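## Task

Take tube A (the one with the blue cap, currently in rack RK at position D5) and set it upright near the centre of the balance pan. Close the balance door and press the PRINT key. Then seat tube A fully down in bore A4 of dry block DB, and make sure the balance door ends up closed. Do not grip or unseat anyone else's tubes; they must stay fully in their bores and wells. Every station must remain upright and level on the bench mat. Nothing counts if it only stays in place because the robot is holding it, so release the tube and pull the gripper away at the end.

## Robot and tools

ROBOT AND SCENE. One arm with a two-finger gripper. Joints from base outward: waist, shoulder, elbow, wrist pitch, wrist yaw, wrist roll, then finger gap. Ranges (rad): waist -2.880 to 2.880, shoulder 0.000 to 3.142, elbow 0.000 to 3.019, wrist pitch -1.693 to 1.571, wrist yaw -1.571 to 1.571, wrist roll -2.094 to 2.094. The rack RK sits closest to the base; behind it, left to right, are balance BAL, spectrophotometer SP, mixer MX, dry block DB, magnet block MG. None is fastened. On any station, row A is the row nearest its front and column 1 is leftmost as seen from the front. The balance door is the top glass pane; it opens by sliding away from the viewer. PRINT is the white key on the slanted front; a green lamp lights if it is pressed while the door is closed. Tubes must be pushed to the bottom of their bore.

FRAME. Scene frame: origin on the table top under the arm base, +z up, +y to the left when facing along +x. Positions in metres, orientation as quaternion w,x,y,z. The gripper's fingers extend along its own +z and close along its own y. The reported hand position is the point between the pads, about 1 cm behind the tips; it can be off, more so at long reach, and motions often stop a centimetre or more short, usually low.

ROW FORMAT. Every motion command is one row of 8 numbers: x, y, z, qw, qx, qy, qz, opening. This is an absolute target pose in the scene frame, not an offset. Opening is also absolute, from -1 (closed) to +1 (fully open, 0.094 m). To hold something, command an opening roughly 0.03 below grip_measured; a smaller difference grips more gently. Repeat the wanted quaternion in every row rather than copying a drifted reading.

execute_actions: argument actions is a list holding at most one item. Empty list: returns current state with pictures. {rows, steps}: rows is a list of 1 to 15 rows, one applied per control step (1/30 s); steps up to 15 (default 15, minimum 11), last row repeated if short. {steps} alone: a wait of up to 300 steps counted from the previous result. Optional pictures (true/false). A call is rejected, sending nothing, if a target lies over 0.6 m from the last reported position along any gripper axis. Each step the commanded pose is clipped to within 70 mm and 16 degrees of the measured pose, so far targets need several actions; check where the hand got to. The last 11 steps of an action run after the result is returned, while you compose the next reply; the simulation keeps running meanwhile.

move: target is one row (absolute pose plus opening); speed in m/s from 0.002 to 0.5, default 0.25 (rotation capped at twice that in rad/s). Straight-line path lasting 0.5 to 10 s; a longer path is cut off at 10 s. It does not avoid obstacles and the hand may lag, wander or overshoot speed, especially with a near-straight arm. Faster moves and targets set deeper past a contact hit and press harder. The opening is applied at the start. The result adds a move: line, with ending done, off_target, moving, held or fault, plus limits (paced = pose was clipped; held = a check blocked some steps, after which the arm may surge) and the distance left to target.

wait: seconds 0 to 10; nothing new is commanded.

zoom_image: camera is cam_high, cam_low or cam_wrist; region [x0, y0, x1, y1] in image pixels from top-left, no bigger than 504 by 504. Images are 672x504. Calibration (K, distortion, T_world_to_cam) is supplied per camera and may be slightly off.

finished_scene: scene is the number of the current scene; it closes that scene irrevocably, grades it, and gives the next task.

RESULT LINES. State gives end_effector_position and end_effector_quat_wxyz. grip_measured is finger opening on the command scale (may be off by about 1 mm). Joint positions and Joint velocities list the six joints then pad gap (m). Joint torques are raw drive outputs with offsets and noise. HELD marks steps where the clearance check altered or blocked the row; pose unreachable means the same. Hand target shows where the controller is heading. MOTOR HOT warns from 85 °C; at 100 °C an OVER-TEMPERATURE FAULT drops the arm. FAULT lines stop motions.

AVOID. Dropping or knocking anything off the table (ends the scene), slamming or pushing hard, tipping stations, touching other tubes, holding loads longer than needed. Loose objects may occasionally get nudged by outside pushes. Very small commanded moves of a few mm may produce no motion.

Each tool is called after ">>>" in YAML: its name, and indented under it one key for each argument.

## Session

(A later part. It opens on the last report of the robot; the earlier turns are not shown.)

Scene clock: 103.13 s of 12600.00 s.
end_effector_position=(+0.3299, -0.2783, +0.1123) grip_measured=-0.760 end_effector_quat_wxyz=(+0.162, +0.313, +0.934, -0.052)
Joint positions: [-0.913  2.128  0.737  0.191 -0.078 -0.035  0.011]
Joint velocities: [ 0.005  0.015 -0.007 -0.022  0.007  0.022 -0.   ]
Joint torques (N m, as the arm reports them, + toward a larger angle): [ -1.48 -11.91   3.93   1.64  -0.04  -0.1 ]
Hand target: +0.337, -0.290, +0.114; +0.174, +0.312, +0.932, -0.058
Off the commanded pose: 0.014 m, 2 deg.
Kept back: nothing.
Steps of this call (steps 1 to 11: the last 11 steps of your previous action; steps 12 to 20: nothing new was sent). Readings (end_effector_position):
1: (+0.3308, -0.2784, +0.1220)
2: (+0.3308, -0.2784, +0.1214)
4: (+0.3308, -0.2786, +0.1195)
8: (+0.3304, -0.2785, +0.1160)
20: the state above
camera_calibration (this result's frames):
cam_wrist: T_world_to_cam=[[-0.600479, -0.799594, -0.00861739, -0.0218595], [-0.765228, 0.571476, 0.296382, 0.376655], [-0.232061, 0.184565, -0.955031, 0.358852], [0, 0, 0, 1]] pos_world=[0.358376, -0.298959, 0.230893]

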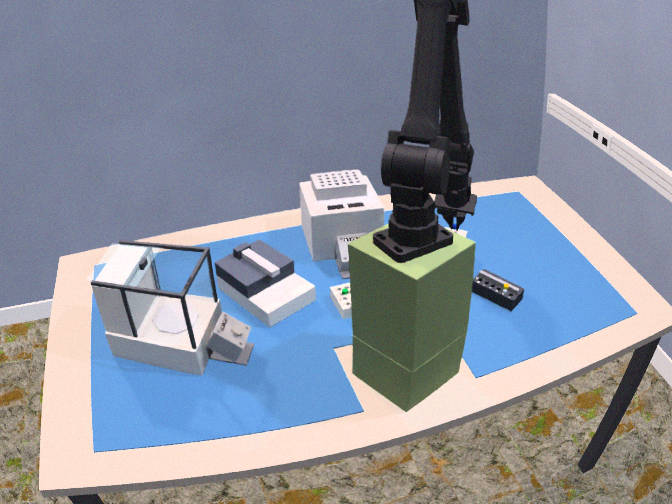

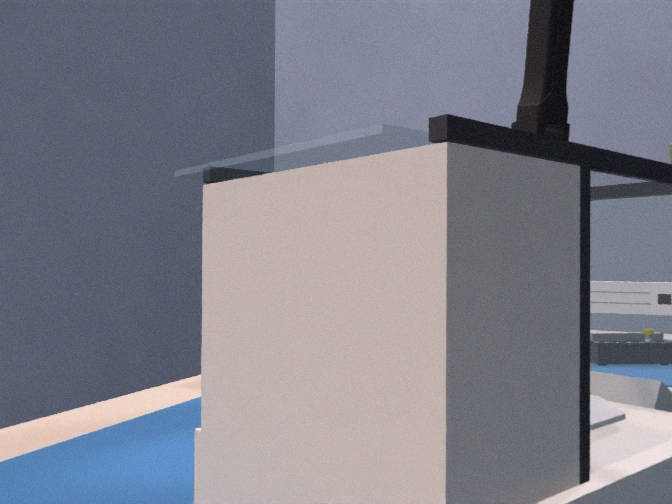

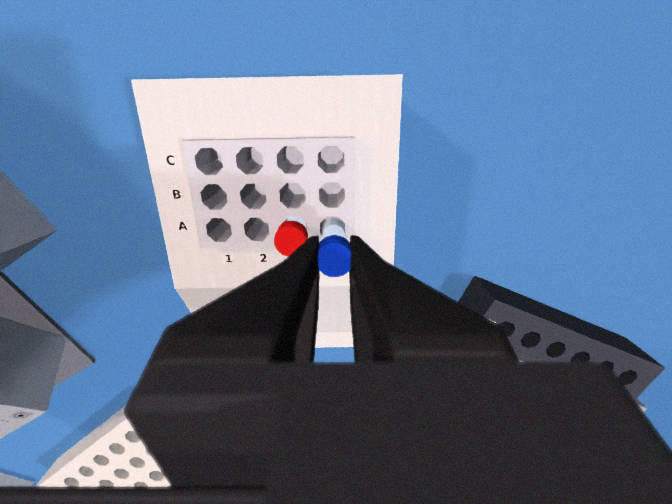

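>>> execute_actions:
  actions:
    - {"rows":[[0.339,-0.289,0.112,0.175,0.312,0.933,-0.058,-0.775],[0.339,-0.289,0.111,0.175,0.312,0.933,-0.058,-0.775],[0.339,-0.289,0.110,0.175,0.312,0.933,-0.058,-0.775],[0.339,-0.289,0.110,0.175,0.312,0.933,-0.058,-0.775],[0.339,-0.289,0.110,0.175,0.312,0.933,-0.058,-0.775],[0.339,-0.289,0.110,0.175,0.312,0.933,-0.058,-0.775],[0.339,-0.289,0.110,0.175,0.312,0.933,-0.058,-0.775],[0.339,-0.289,0.110,0.175,0.312,0.933,-0.058,-0.775],[0.339,-0.289,0.110,0.175,0.312,0.933,-0.058,-0.775],[0.339,-0.289,0.110,0.175,0.312,0.933,-0.058,-0.775],[0.339,-0.289,0.110,0.175,0.312,0.933,-0.058,-0.62]],"steps":15}

>>> move:
  target: [0.328,-0.276,0.14,0.165,0.312,0.934,-0.055,-0.62]
  speed: 0.04

Scene clock: 104.03 s of 12600.00 s.
end_effector_position=(+0.3299, -0.2784, +0.1114) grip_measured=-0.760 end_effector_quat_wxyz=(+0.163, +0.312, +0.934, -0.053)
Joint positions: [-0.913  2.131  0.737  0.196 -0.078 -0.035  0.011]
Joint velocities: [-0.015  0.054 -0.002  0.022 -0.051  0.066  0.   ]
Joint torques (N m, as the arm reports them, + toward a larger angle): [ -1.06 -11.75   4.37   1.83  -0.01  -0.06]
Steps of this call (steps 1 to 23: nothing new was sent; steps 24 to 27: the first 4 steps of this action). Readings (end_effector_position):
24: (+0.3299, -0.2784, +0.1123)
25: (+0.3301, -0.2785, +0.1122)
27: the state above

Scene clock: 105.60 s of 12600.00 s.
end_effector_position=(+0.3280, -0.2751, +0.1334) grip_measured=-0.622 end_effector_quat_wxyz=(+0.163, +0.312, +0.934, -0.053)
Joint positions: [-0.913  2.057  0.711  0.147 -0.078 -0.035  0.018]
Joint velocities: [ 0.005 -0.015 -0.007 -0.012  0.007 -0.007 -0.   ]
Joint torques (N m, as the arm reports them, + toward a larger angle): [ -0.67 -13.53   2.43   0.83   0.12  -0.05]
Hand target: +0.329, -0.276, +0.140; +0.165, +0.312, +0.934, -0.055
Off your previous action's commanded pose: 0.013 m, 1 deg at its last step (step 11 of this call).
Off the commanded pose: 0.007 m, 0 deg.
Kept back: nothing.
move: done
camera_calibration (this result's frames):
cam_wrist: T_world_to_cam=[[-0.600459, -0.79961, -0.00859474, -0.0202622], [-0.765326, 0.571532, 0.296019, 0.367229], [-0.231787, 0.184325, -0.955143, 0.377838], [0, 0, 0, 1]] pos_world=[0.356461, -0.29573, 0.252008]

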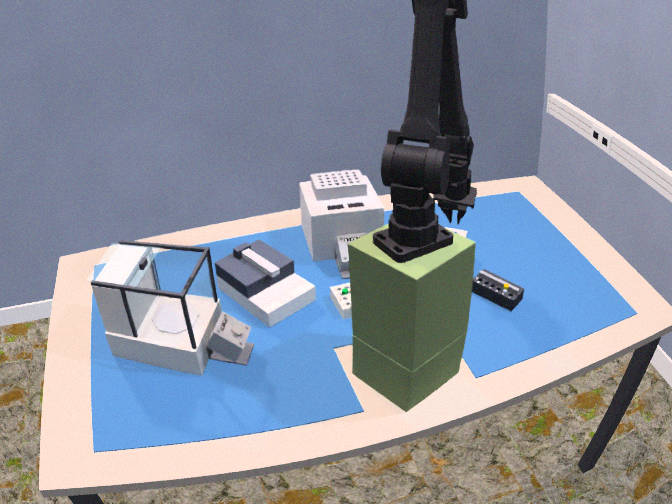

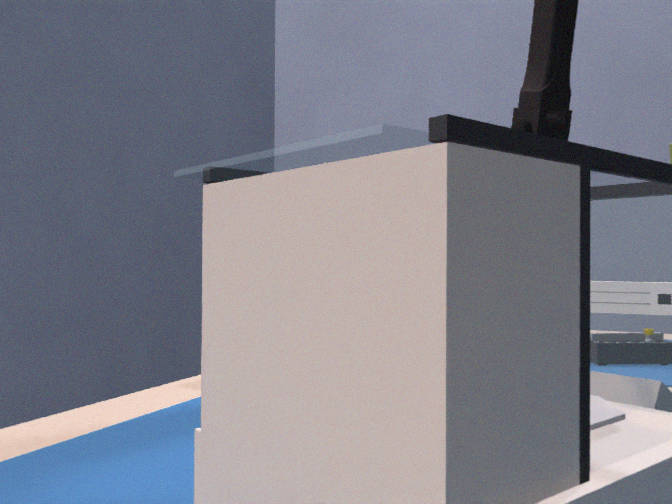

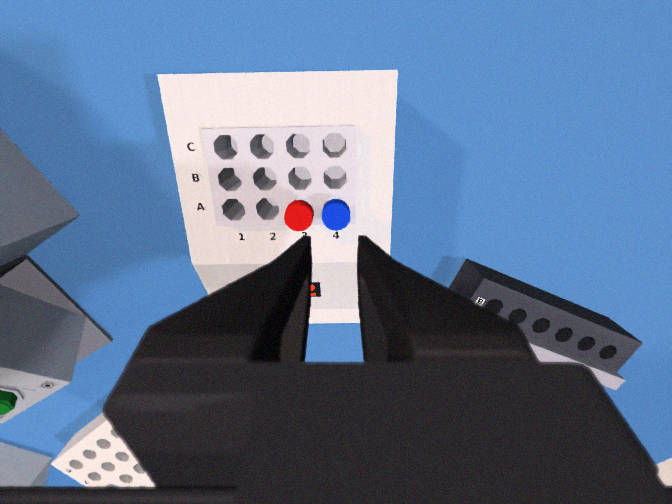

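It slid home, seemingly; a light push to be sure.

>>> move:
  target: [0.338,-0.285,0.098,0.175,0.312,0.933,-0.058,-1]
  speed: 0.025

Scene clock: 107.67 s of 12600.00 s.
end_effector_position=(+0.3280, -0.2775, +0.1016) grip_measured=-0.980 end_effector_quat_wxyz=(+0.165, +0.312, +0.934, -0.053)
Joint positions: [-0.913  2.163  0.738  0.23  -0.078 -0.035  0.001]
Joint velocities: [ 0.005  0.015 -0.002 -0.012  0.022  0.037 -0.002]
Joint torques (N m, as the arm reports them, + toward a larger angle): [  0.18 -11.13   3.91   1.94   0.11   0.04]
Hand target: +0.337, -0.285, +0.099; +0.175, +0.312, +0.932, -0.058
Off the commanded pose: 0.013 m, 1 deg.
Kept back: nothing.
move: off_target
camera_calibration (this result's frames):
cam_wrist: T_world_to_cam=[[-0.600197, -0.799809, -0.00829942, -0.0226347], [-0.766599, 0.572253, 0.291295, 0.37907], [-0.228231, 0.181197, -0.956597, 0.346045], [0, 0, 0, 1]] pos_world=[0.355988, -0.29773, 0.220417]

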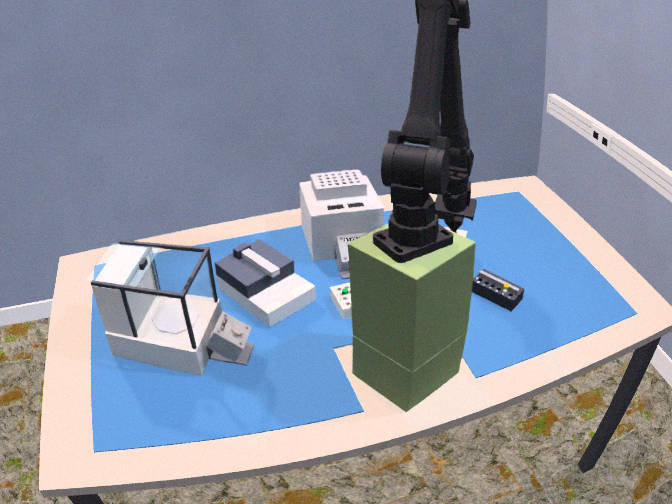

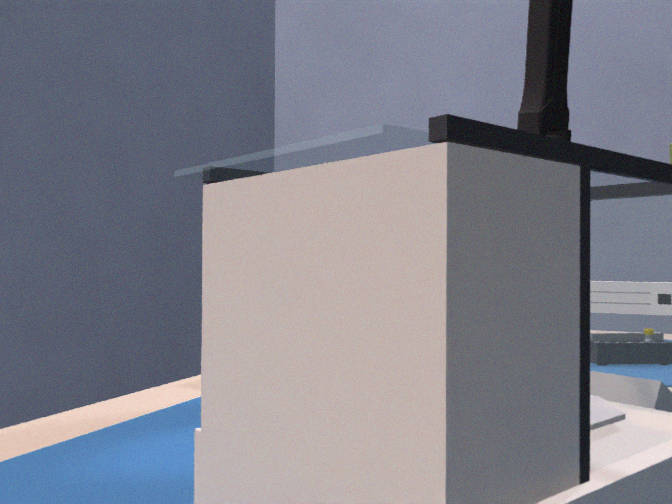

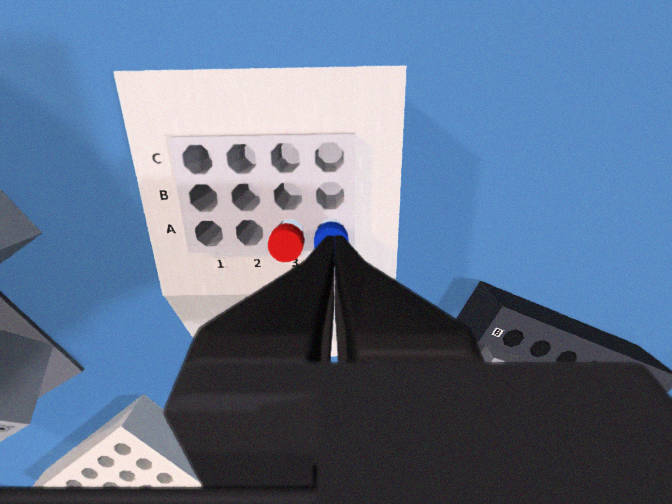

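>>> execute_actions:
  actions:
    - {"rows":[[0.337,-0.285,0.096,0.175,0.312,0.933,-0.058,-1],[0.337,-0.285,0.094,0.175,0.312,0.933,-0.058,-1],[0.337,-0.285,0.092,0.175,0.312,0.933,-0.058,-1],[0.337,-0.285,0.089,0.175,0.312,0.933,-0.058,-1]],"steps":15}

>>> execute_actions:
  actions:
    - {"steps":14}

>>> move:
  target: [0.33,-0.27,0.17,0.165,0.312,0.934,-0.055,-1]
  speed: 0.12

>>> move:
  target: [0.32,0.05,0.32,0.17,-0.1,0.98,0.02,-0.1]
  speed: 0.3

>>> move:
  target: [0.250,0.520,0.285,0.147,-0.529,0.830,0.093,-0.1]
  speed: 0.3

>>> move:
  target: [0.244,0.502,0.235,0.147,-0.529,0.830,0.093,-0.1]
  speed: 0.06

Scene clock: 108.57 s of 12600.00 s.
end_effector_position=(+0.3284, -0.2779, +0.1013) grip_measured=-0.980 end_effector_quat_wxyz=(+0.166, +0.312, +0.934, -0.054)
Joint positions: [-0.913  2.165  0.738  0.236 -0.078 -0.035  0.001]
Joint velocities: [-0.015  0.005 -0.002  0.042 -0.022 -0.037  0.001]
Joint torques (N m, as the arm reports them, + toward a larger angle): [-0.09 -9.77  4.56  2.36  0.11  0.03]
Steps of this call (steps 1 to 23: nothing new was sent; steps 24 to 27: the first 4 steps of this action). Readings (end_effector_position):
24: (+0.3280, -0.2776, +0.1016)
25: (+0.3282, -0.2777, +0.1016)
27: the state above

Scene clock: 109.03 s of 12600.00 s.
end_effector_position=(+0.3284, -0.2779, +0.1012) grip_measured=-0.980 end_effector_quat_wxyz=(+0.167, +0.312, +0.934, -0.054)
Joint positions: [-0.913  2.165  0.738  0.236 -0.078 -0.035  0.001]
Joint velocities: [-0.024  0.005 -0.017  0.012  0.022 -0.051 -0.001]
Joint torques (N m, as the arm reports them, + toward a larger angle): [-0.45 -9.39  4.48  2.54  0.1   0.02]
Hand target: +0.336, -0.284, +0.090; +0.174, +0.312, +0.932, -0.058
Off the commanded pose: 0.016 m, 1 deg.
Kept back: nothing.
Steps of this call (steps 1 to 11: the last 11 steps of your previous action; steps 12 to 14: nothing new was sent). Readings (end_effector_position):
1: (+0.3284, -0.2779, +0.1012)
2: (+0.3284, -0.2779, +0.1012)
4: (+0.3284, -0.2779, +0.1012)
8: (+0.3284, -0.2779, +0.1012)
14: the state above

Scene clock: 110.37 s of 12600.00 s.
end_effector_position=(+0.3297, -0.2745, +0.1674) grip_measured=-0.980 end_effector_quat_wxyz=(+0.167, +0.312, +0.934, -0.055)
Joint positions: [-0.913  1.947  0.689  0.068 -0.075 -0.035  0.001]
Joint velocities: [ 0.005 -0.024  0.012  0.007 -0.037  0.037  0.   ]
Joint torques (N m, as the arm reports them, + toward a larger angle): [  0.76 -12.15   3.39   0.82   0.16   0.06]
Hand target: +0.331, -0.271, +0.169; +0.165, +0.312, +0.934, -0.055
Off the commanded pose: 0.005 m, 0 deg.
Kept back: nothing.
move: done
camera_calibration (this result's frames):
cam_wrist: T_world_to_cam=[[-0.600598, -0.799529, -0.00587888, -0.0188375], [-0.766916, 0.573989, 0.287012, 0.36087], [-0.2261, 0.176888, -0.957909, 0.407161], [0, 0, 0, 1]] pos_world=[0.357502, -0.294218, 0.286338]

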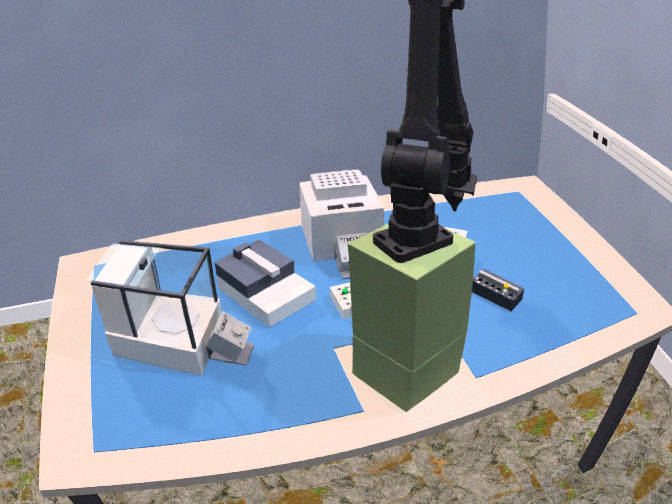

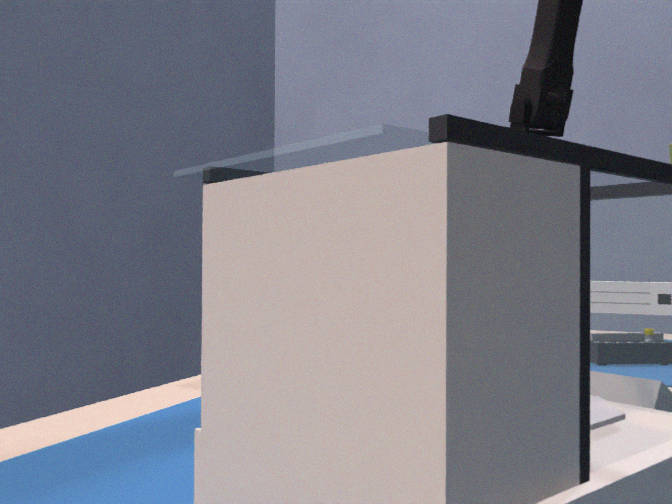

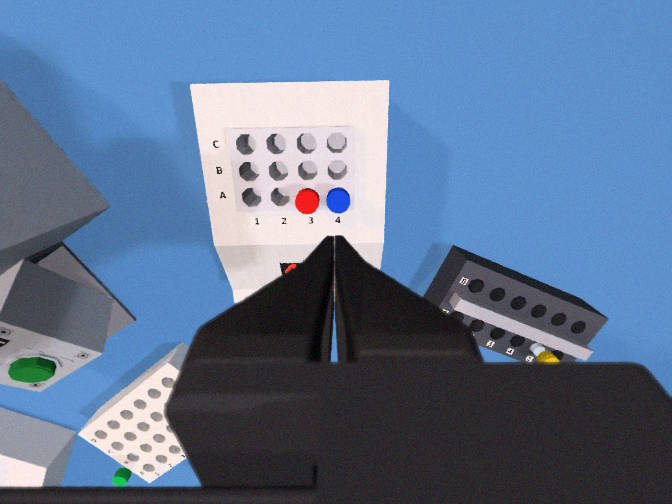

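Scene clock: 112.23 s of 12600.00 s.
end_effector_position=(+0.3045, +0.0404, +0.3041) grip_measured=-0.102 end_effector_quat_wxyz=(+0.145, -0.105, +0.984, +0.015)
Joint positions: [-0.102  1.207  0.428 -0.439 -0.048 -0.096  0.042]
Joint velocities: [ 0.015 -0.005  0.007 -0.012  0.037 -0.007  0.001]
Joint torques (N m, as the arm reports them, + toward a larger angle): [ 0.79 -5.71 10.55  0.63  0.14  0.06]
Hand target: +0.324, +0.043, +0.319; +0.165, -0.101, +0.981, +0.014
Off the commanded pose: 0.024 m, 3 deg.
Kept back: nothing.
move: off_target
camera_calibration (this result's frames):
cam_wrist: T_world_to_cam=[[0.212289, -0.977199, -0.00390651, -0.0223162], [-0.917201, -0.200631, 0.344223, 0.181217], [-0.337159, -0.0694918, -0.93888, 0.514693], [0, 0, 0, 1]] pos_world=[0.344483, 0.0503172, 0.420769]

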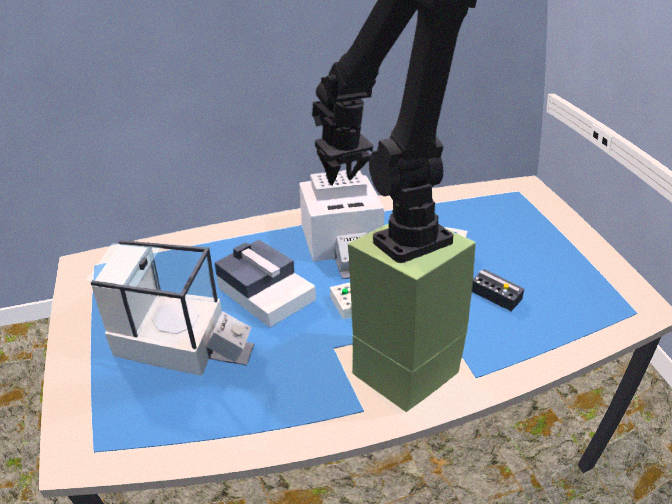

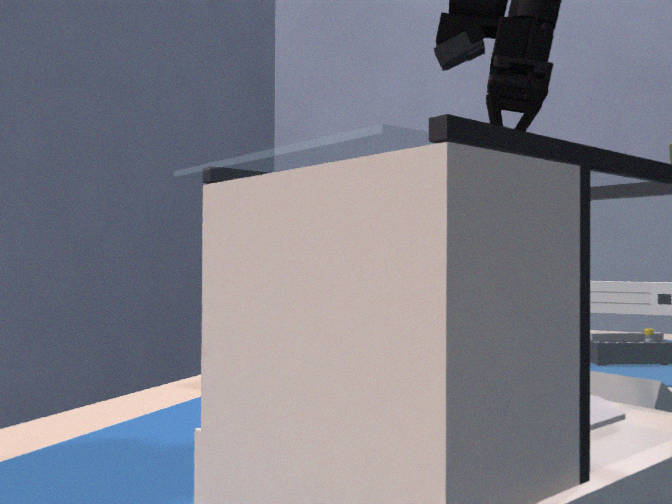

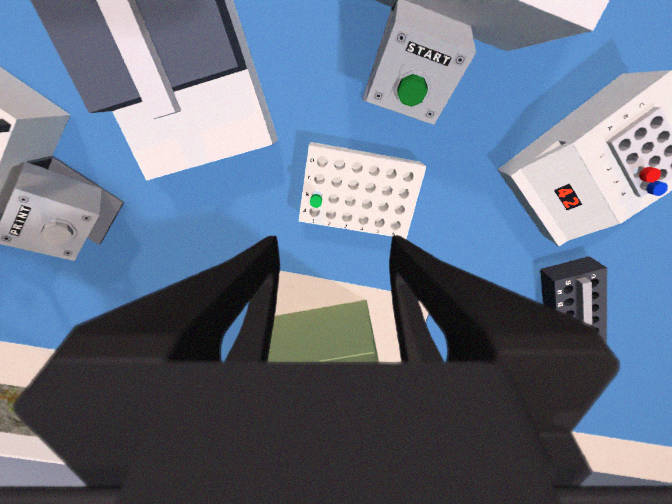

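Scene clock: 114.33 s of 12600.00 s.
end_effector_position=(+0.2507, +0.4981, +0.2693) grip_measured=-0.102 end_effector_quat_wxyz=(+0.132, -0.528, +0.835, +0.076)
Joint positions: [ 0.91   1.858  1.107 -0.464  0.05  -0.024  0.042]
Joint velocities: [ 0.005  0.005 -0.012  0.012  0.022  0.037 -0.001]
Joint torques (N m, as the arm reports them, + toward a larger angle): [  1.27 -14.7   10.67   0.79  -0.07  -0.12]
Hand target: +0.258, +0.514, +0.280; +0.144, -0.532, +0.830, +0.083
Off the commanded pose: 0.027 m, 3 deg.
Kept back: nothing.
move: off_target
camera_calibration (this result's frames):
cam_wrist: T_world_to_cam=[[0.90272, -0.430155, 0.00790905, -0.0125957], [-0.408249, -0.850659, 0.331226, 0.435329], [-0.135751, -0.302234, -0.943518, 0.562364], [0, 0, 0, 1]] pos_world=[0.265435, 0.534864, 0.386508]

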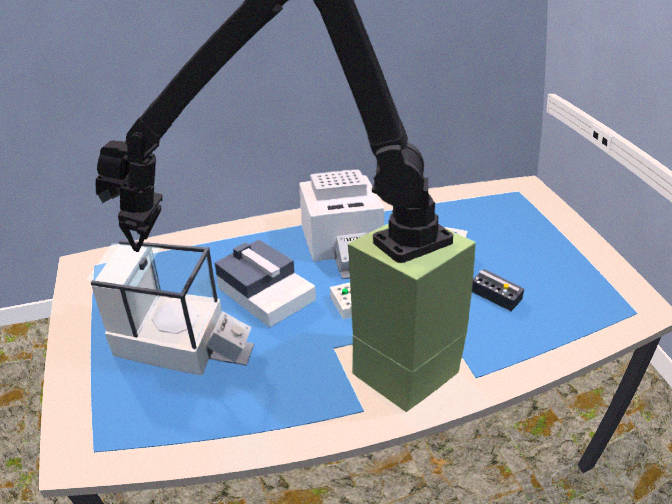

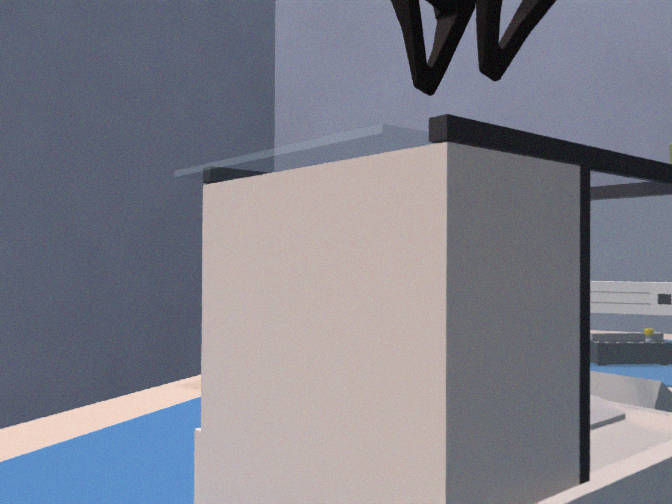

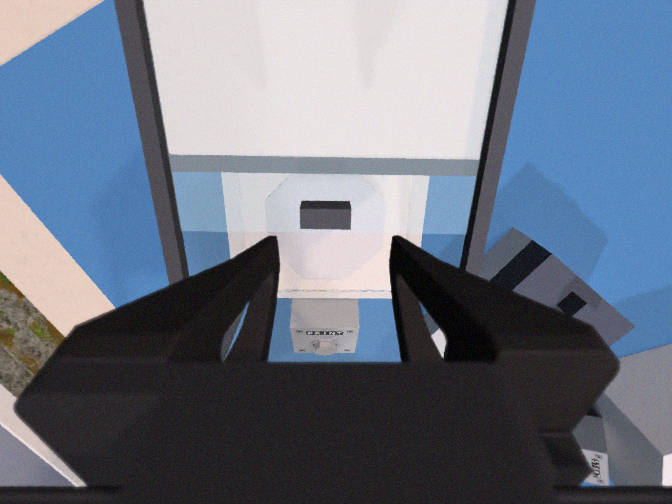

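Scene clock: 115.27 s of 12600.00 s.
end_effector_position=(+0.2468, +0.4964, +0.2362) grip_measured=-0.102 end_effector_quat_wxyz=(+0.144, -0.527, +0.833, +0.088)
Joint positions: [ 0.91   1.911  1.061 -0.332  0.042 -0.024  0.042]
Joint velocities: [-0.005 -0.015  0.007 -0.027 -0.007 -0.007  0.   ]
Joint torques (N m, as the arm reports them, + toward a larger angle): [  2.05 -15.14   6.9    1.7   -0.11  -0.04]
Hand target: +0.244, +0.501, +0.235; +0.147, -0.529, +0.830, +0.093
Off the commanded pose: 0.006 m, 1 deg.
Kept back: nothing.
move: done
camera_calibration (this result's frames):
cam_wrist: T_world_to_cam=[[0.903196, -0.429228, 0.000621302, -0.00841192], [-0.40963, -0.861523, 0.299969, 0.45634], [-0.12822, -0.271185, -0.953949, 0.515276], [0, 0, 0, 1]] pos_world=[0.260596, 0.529272, 0.354664]

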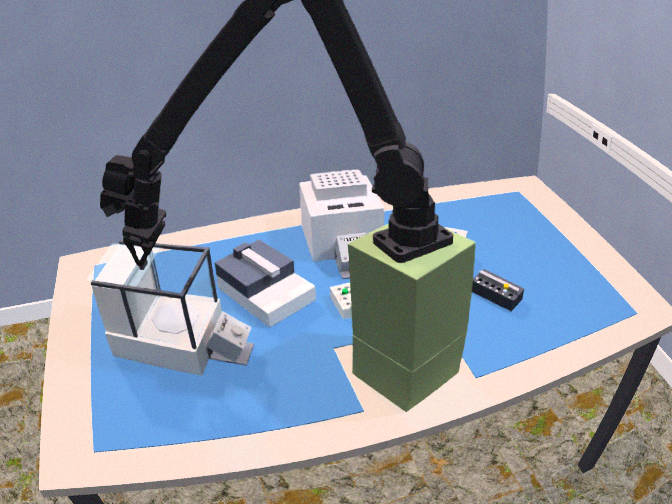

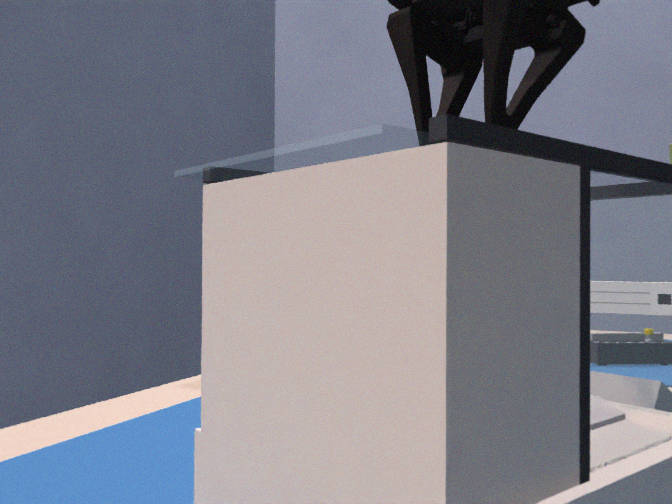

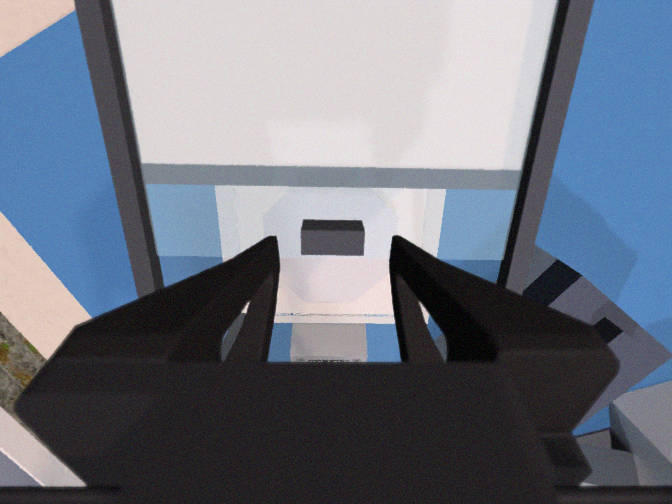

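>>> execute_actions:
  actions: []

>>> move:
  target: [0.246,0.500,0.221,0.147,-0.529,0.830,0.093,-0.1]
  speed: 0.04

>>> move:
  target: [0.246,0.500,0.221,0.147,-0.529,0.830,0.093,-0.525]
  speed: 0.04

Scene clock: 116.47 s of 12600.00 s.
end_effector_position=(+0.2468, +0.4964, +0.2362) grip_measured=-0.102 end_effector_quat_wxyz=(+0.144, -0.527, +0.833, +0.088)
Joint positions: [ 0.91   1.911  1.061 -0.332  0.042 -0.024  0.042]
Joint velocities: [-0.005 -0.024  0.002 -0.007 -0.022 -0.037  0.001]
Joint torques (N m, as the arm reports them, + toward a larger angle): [  2.12 -14.21   6.89   1.72  -0.12  -0.04]
Hand target: +0.244, +0.501, +0.235; +0.147, -0.529, +0.830, +0.093
Off the commanded pose: 0.006 m, 1 deg.
Kept back: nothing.
Steps of this call (steps 1 to 36: nothing new was sent). Readings (end_effector_position):
1: (+0.2468, +0.4964, +0.2362)
2: (+0.2468, +0.4964, +0.2362)
4: (+0.2468, +0.4964, +0.2362)
8: (+0.2468, +0.4964, +0.2362)
36: the state above
camera_calibration (this result's frames):
cam_wrist: T_world_to_cam=[[0.903196, -0.429228, 0.000621302, -0.00841192], [-0.40963, -0.861523, 0.299969, 0.45634], [-0.12822, -0.271185, -0.953949, 0.515276], [0, 0, 0, 1]] pos_world=[0.260596, 0.529272, 0.354664]

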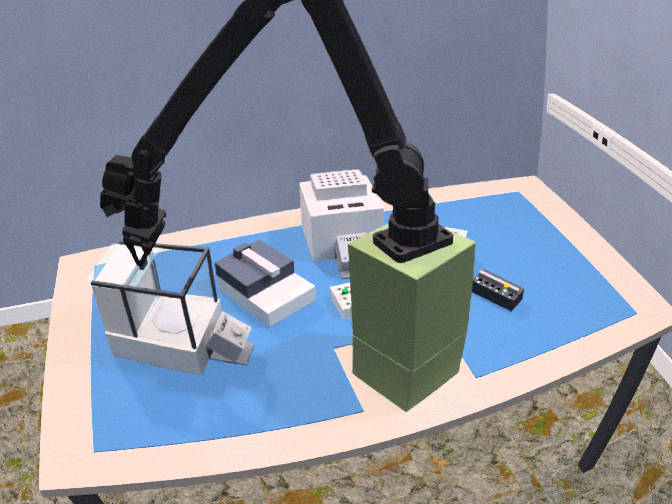

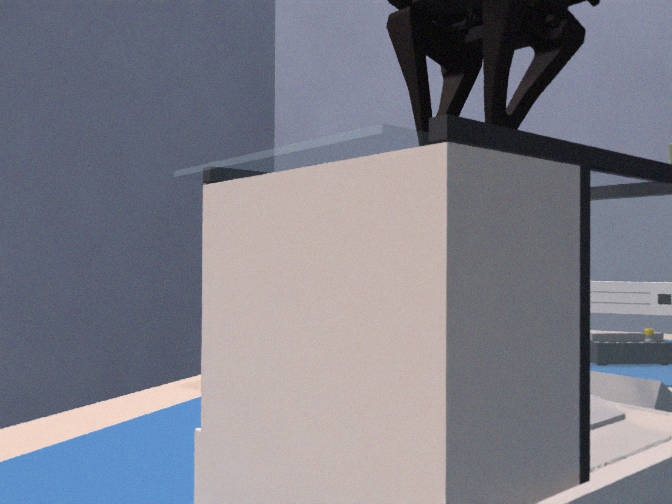

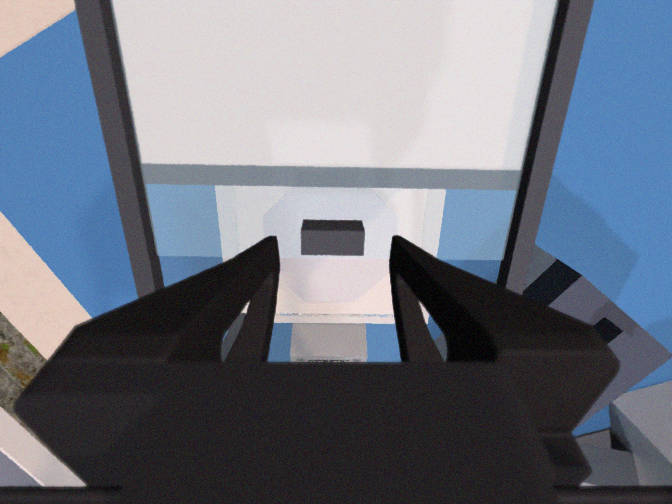

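Scene clock: 117.27 s of 12600.00 s.
end_effector_position=(+0.2467, +0.4983, +0.2239) grip_measured=-0.102 end_effector_quat_wxyz=(+0.146, -0.527, +0.833, +0.090)
Joint positions: [ 0.91   1.94   1.061 -0.298  0.038 -0.024  0.042]
Joint velocities: [ 0.005 -0.005 -0.012 -0.002  0.007 -0.022  0.001]
Joint torques (N m, as the arm reports them, + toward a larger angle): [  1.74 -15.04   6.37   1.65  -0.1   -0.09]
Hand target: +0.246, +0.500, +0.221; +0.147, -0.529, +0.830, +0.093
Off the commanded pose: 0.003 m, 1 deg.
Kept back: nothing.
move: done
camera_calibration (this result's frames):
cam_wrist: T_world_to_cam=[[0.903546, -0.428485, -0.00220195, -0.00721076], [-0.408807, -0.863569, 0.295169, 0.463554], [-0.128377, -0.265799, -0.955443, 0.501743], [0, 0, 0, 1]] pos_world=[0.260432, 0.530584, 0.342544]

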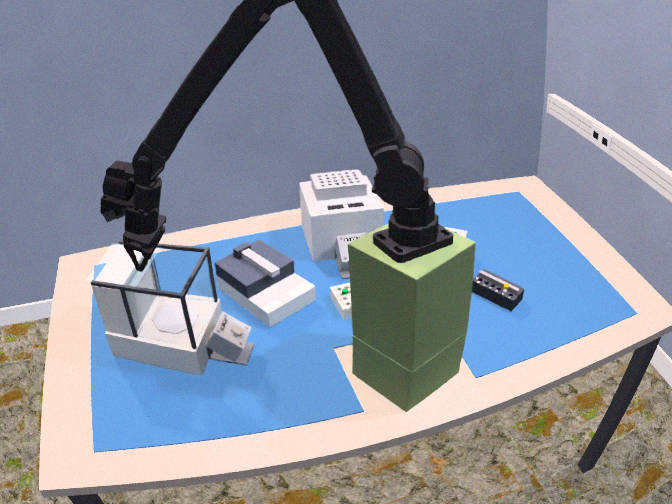

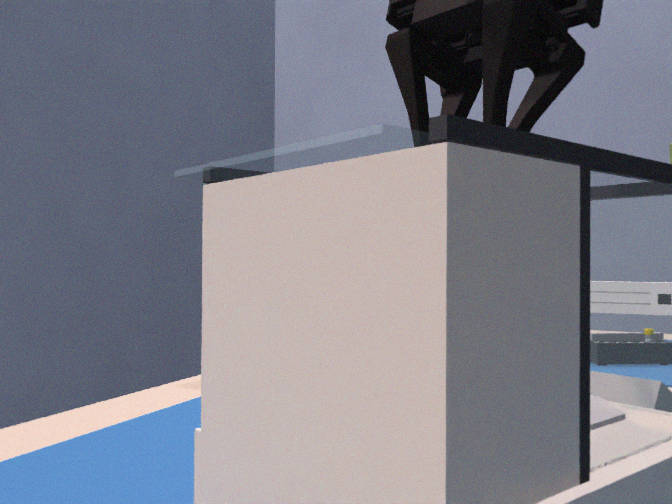

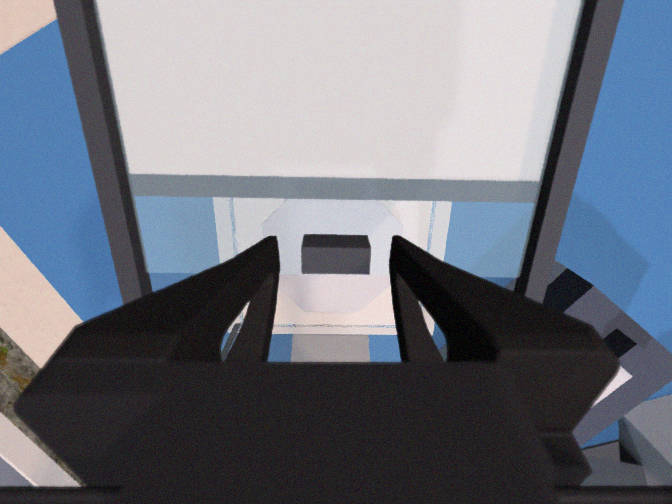

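Scene clock: 117.97 s of 12600.00 s.
end_effector_position=(+0.2469, +0.4982, +0.2239) grip_measured=-0.500 end_effector_quat_wxyz=(+0.146, -0.526, +0.833, +0.090)
Joint positions: [ 0.91   1.94   1.061 -0.298  0.04  -0.024  0.024]
Joint velocities: [-0.005 -0.005  0.002  0.007 -0.081 -0.051 -0.001]
Joint torques (N m, as the arm reports them, + toward a larger angle): [  1.11 -14.46   6.45   1.64  -0.17  -0.08]
Hand target: +0.246, +0.500, +0.221; +0.147, -0.529, +0.830, +0.093
Off the commanded pose: 0.003 m, 1 deg.
Kept back: nothing.
move: done
camera_calibration (this result's frames):
cam_wrist: T_world_to_cam=[[0.903327, -0.428951, -0.000766007, -0.00750816], [-0.40963, -0.863167, 0.295204, 0.463543], [-0.127289, -0.266352, -0.955434, 0.501746], [0, 0, 0, 1]] pos_world=[0.260531, 0.530536, 0.342539]

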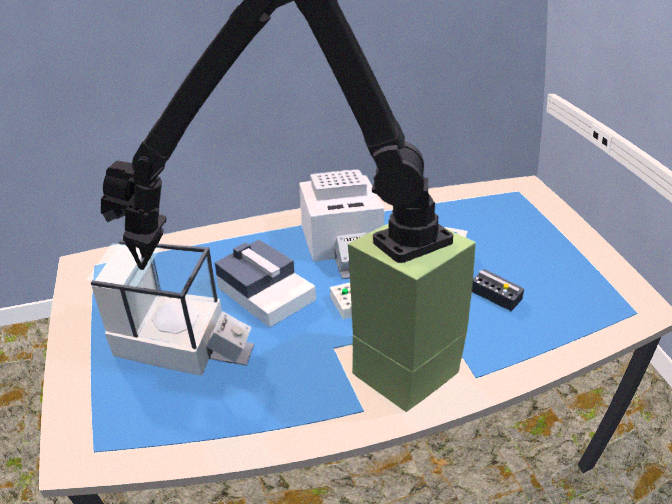

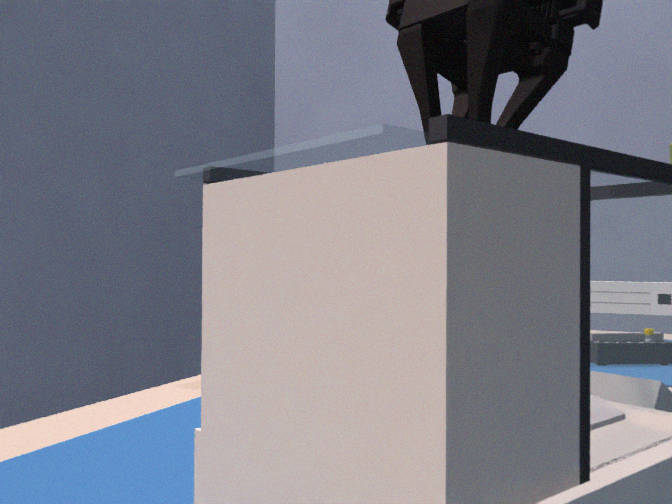

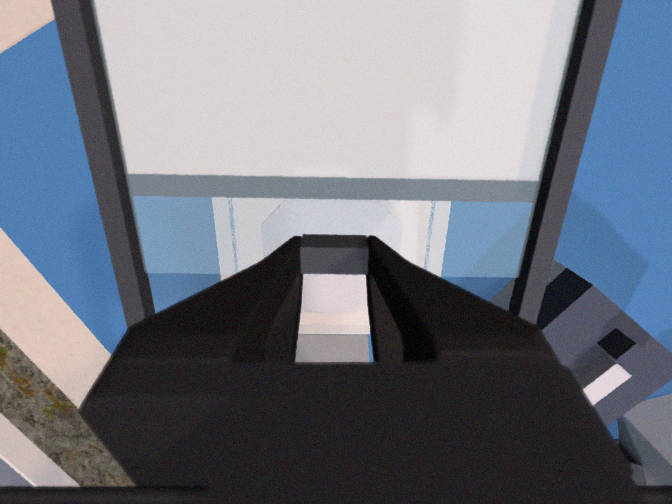

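>>> move:
  target: [0.192,0.391,0.225,0.147,-0.529,0.830,0.093,-0.525]
  speed: 0.06

Scene clock: 120.47 s of 12600.00 s.
end_effector_position=(+0.1962, +0.3978, +0.2246) grip_measured=-0.500 end_effector_quat_wxyz=(+0.149, -0.527, +0.831, +0.094)
Joint positions: [ 0.912  1.759  0.713 -0.12   0.037 -0.024  0.024]
Joint velocities: [-0.015  0.005  0.002 -0.022 -0.022 -0.037 -0.   ]
Joint torques (N m, as the arm reports them, + toward a larger angle): [  1.83 -12.57   3.52   0.94   0.03   0.  ]
Hand target: +0.191, +0.391, +0.228; +0.147, -0.529, +0.830, +0.093
Off the commanded pose: 0.008 m, 0 deg.
Kept back: nothing.
move: done
camera_calibration (this result's frames):
cam_wrist: T_world_to_cam=[[0.904621, -0.426197, -0.00398874, -0.00539644], [-0.40752, -0.867644, 0.284818, 0.359608], [-0.12485, -0.256027, -0.958573, 0.465329], [0, 0, 0, 1]] pos_world=[0.209525, 0.428849, 0.343608]

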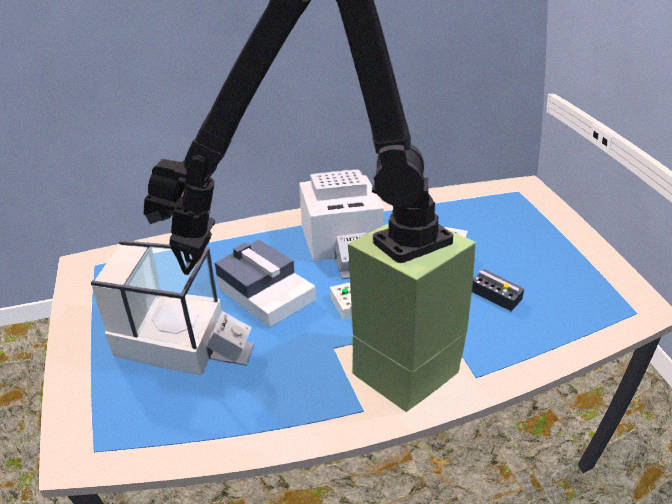

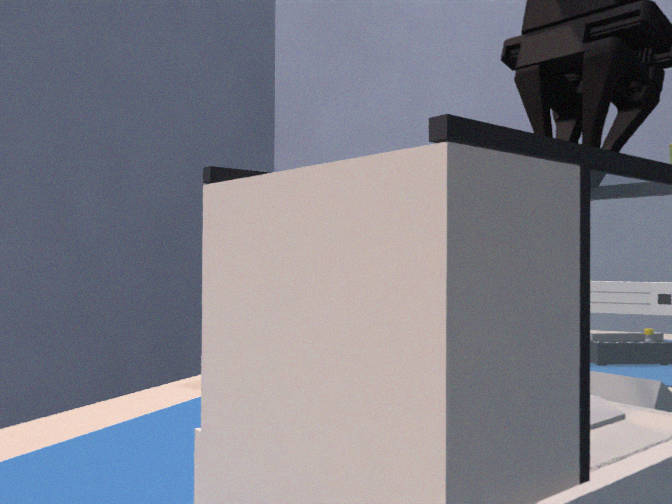

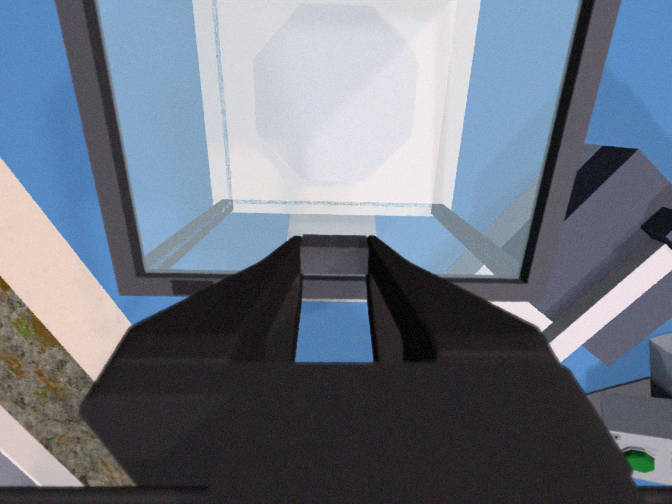

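>>> move:
  target: [0.195,0.396,0.226,0.147,-0.529,0.830,0.093,-0.1]

>>> move:
  target: [0.18,0.365,0.33,0.147,-0.529,0.830,0.093,-0.1]
  speed: 0.15

Scene clock: 122.87 s of 12600.00 s.
end_effector_position=(+0.1958, +0.3970, +0.2242) grip_measured=-0.102 end_effector_quat_wxyz=(+0.148, -0.527, +0.832, +0.093)
Joint positions: [ 0.912  1.759  0.712 -0.122  0.037 -0.024  0.042]
Joint velocities: [ 0.015 -0.005  0.002 -0.002  0.007 -0.066  0.   ]
Joint torques (N m, as the arm reports them, + toward a larger angle): [  0.95 -11.76   5.12   0.84  -0.03  -0.07]
Hand target: +0.195, +0.396, +0.226; +0.147, -0.529, +0.830, +0.093
Off the commanded pose: 0.002 m, 0 deg.
Kept back: nothing.
move: done
camera_calibration (this result's frames):
cam_wrist: T_world_to_cam=[[0.90467, -0.426094, -0.00402241, -0.00541428], [-0.40703, -0.86691, 0.287739, 0.357755], [-0.126091, -0.258672, -0.9577, 0.465776], [0, 0, 0, 1]] pos_world=[0.209245, 0.428317, 0.343112]

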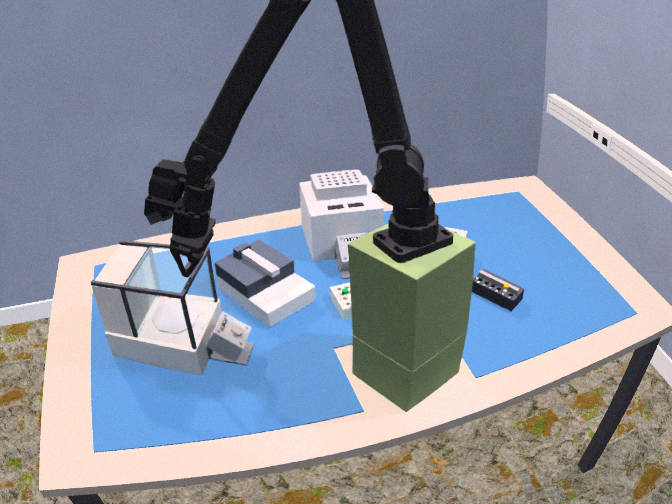

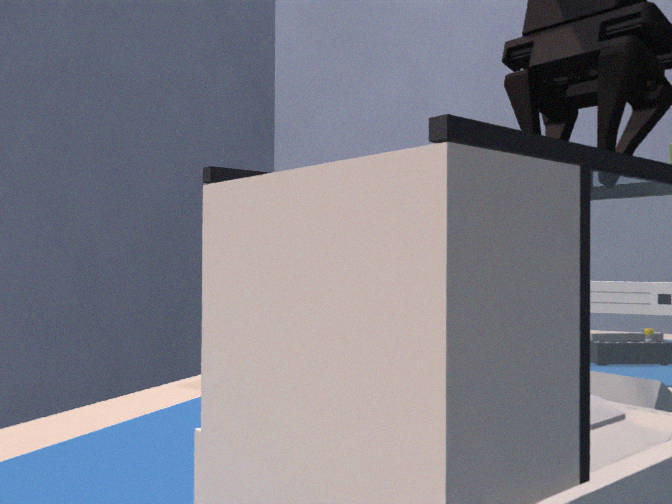

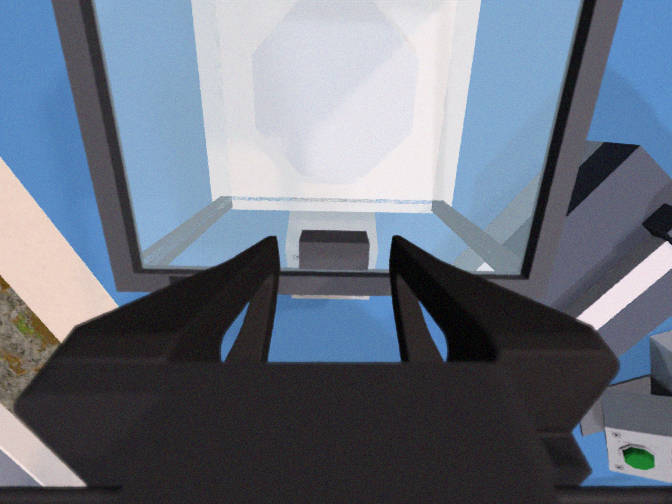

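Scene clock: 124.00 s of 12600.00 s.
end_effector_position=(+0.1851, +0.3672, +0.3280) grip_measured=-0.102 end_effector_quat_wxyz=(+0.148, -0.528, +0.831, +0.094)
Joint positions: [ 0.915  1.411  0.683 -0.441  0.037 -0.024  0.042]
Joint velocities: [-0.005  0.005 -0.007 -0.017  0.051 -0.11  -0.   ]
Joint torques (N m, as the arm reports them, + toward a larger angle): [ 2.33 -8.87  7.67  0.82  0.19  0.07]
Hand target: +0.181, +0.368, +0.329; +0.147, -0.529, +0.830, +0.093
Off the commanded pose: 0.006 m, 0 deg.
Kept back: nothing.
move: done
camera_calibration (this result's frames):
cam_wrist: T_world_to_cam=[[0.905629, -0.424052, -0.00412503, -0.00891865], [-0.405154, -0.868061, 0.286917, 0.298057], [-0.125248, -0.258169, -0.957947, 0.555862], [0, 0, 0, 1]] pos_world=[0.198457, 0.398456, 0.446931]

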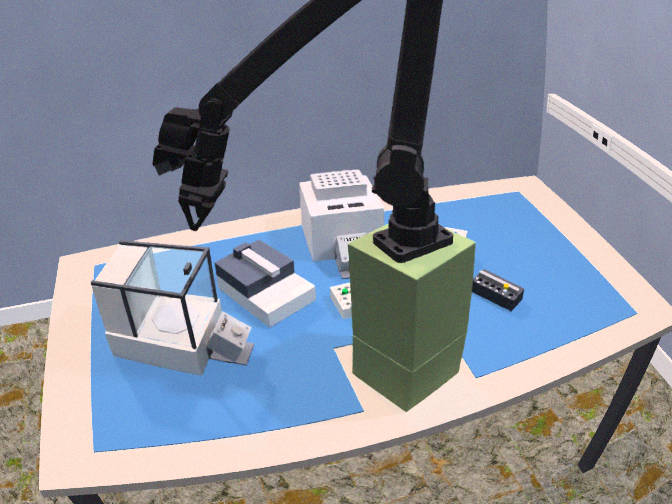

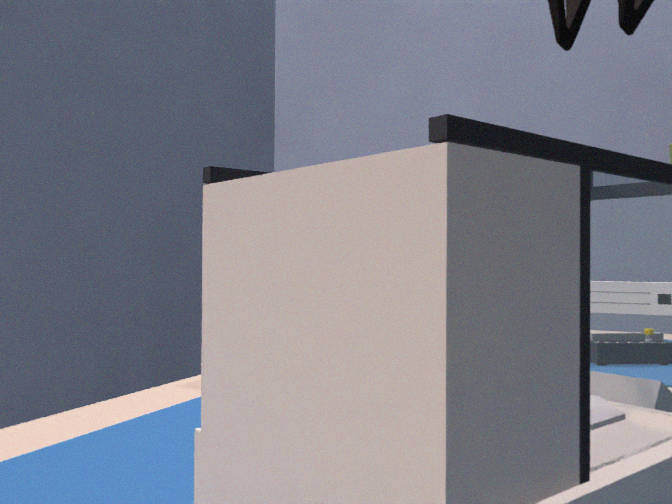

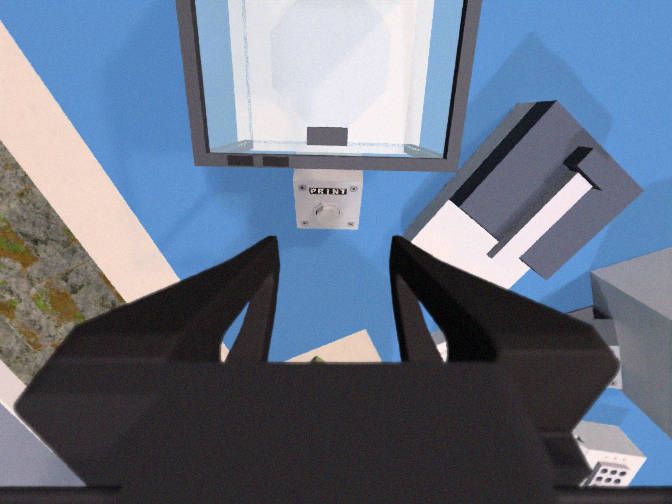

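>>> finished_scene:
  scene: 1

The scene is finished: the task was done.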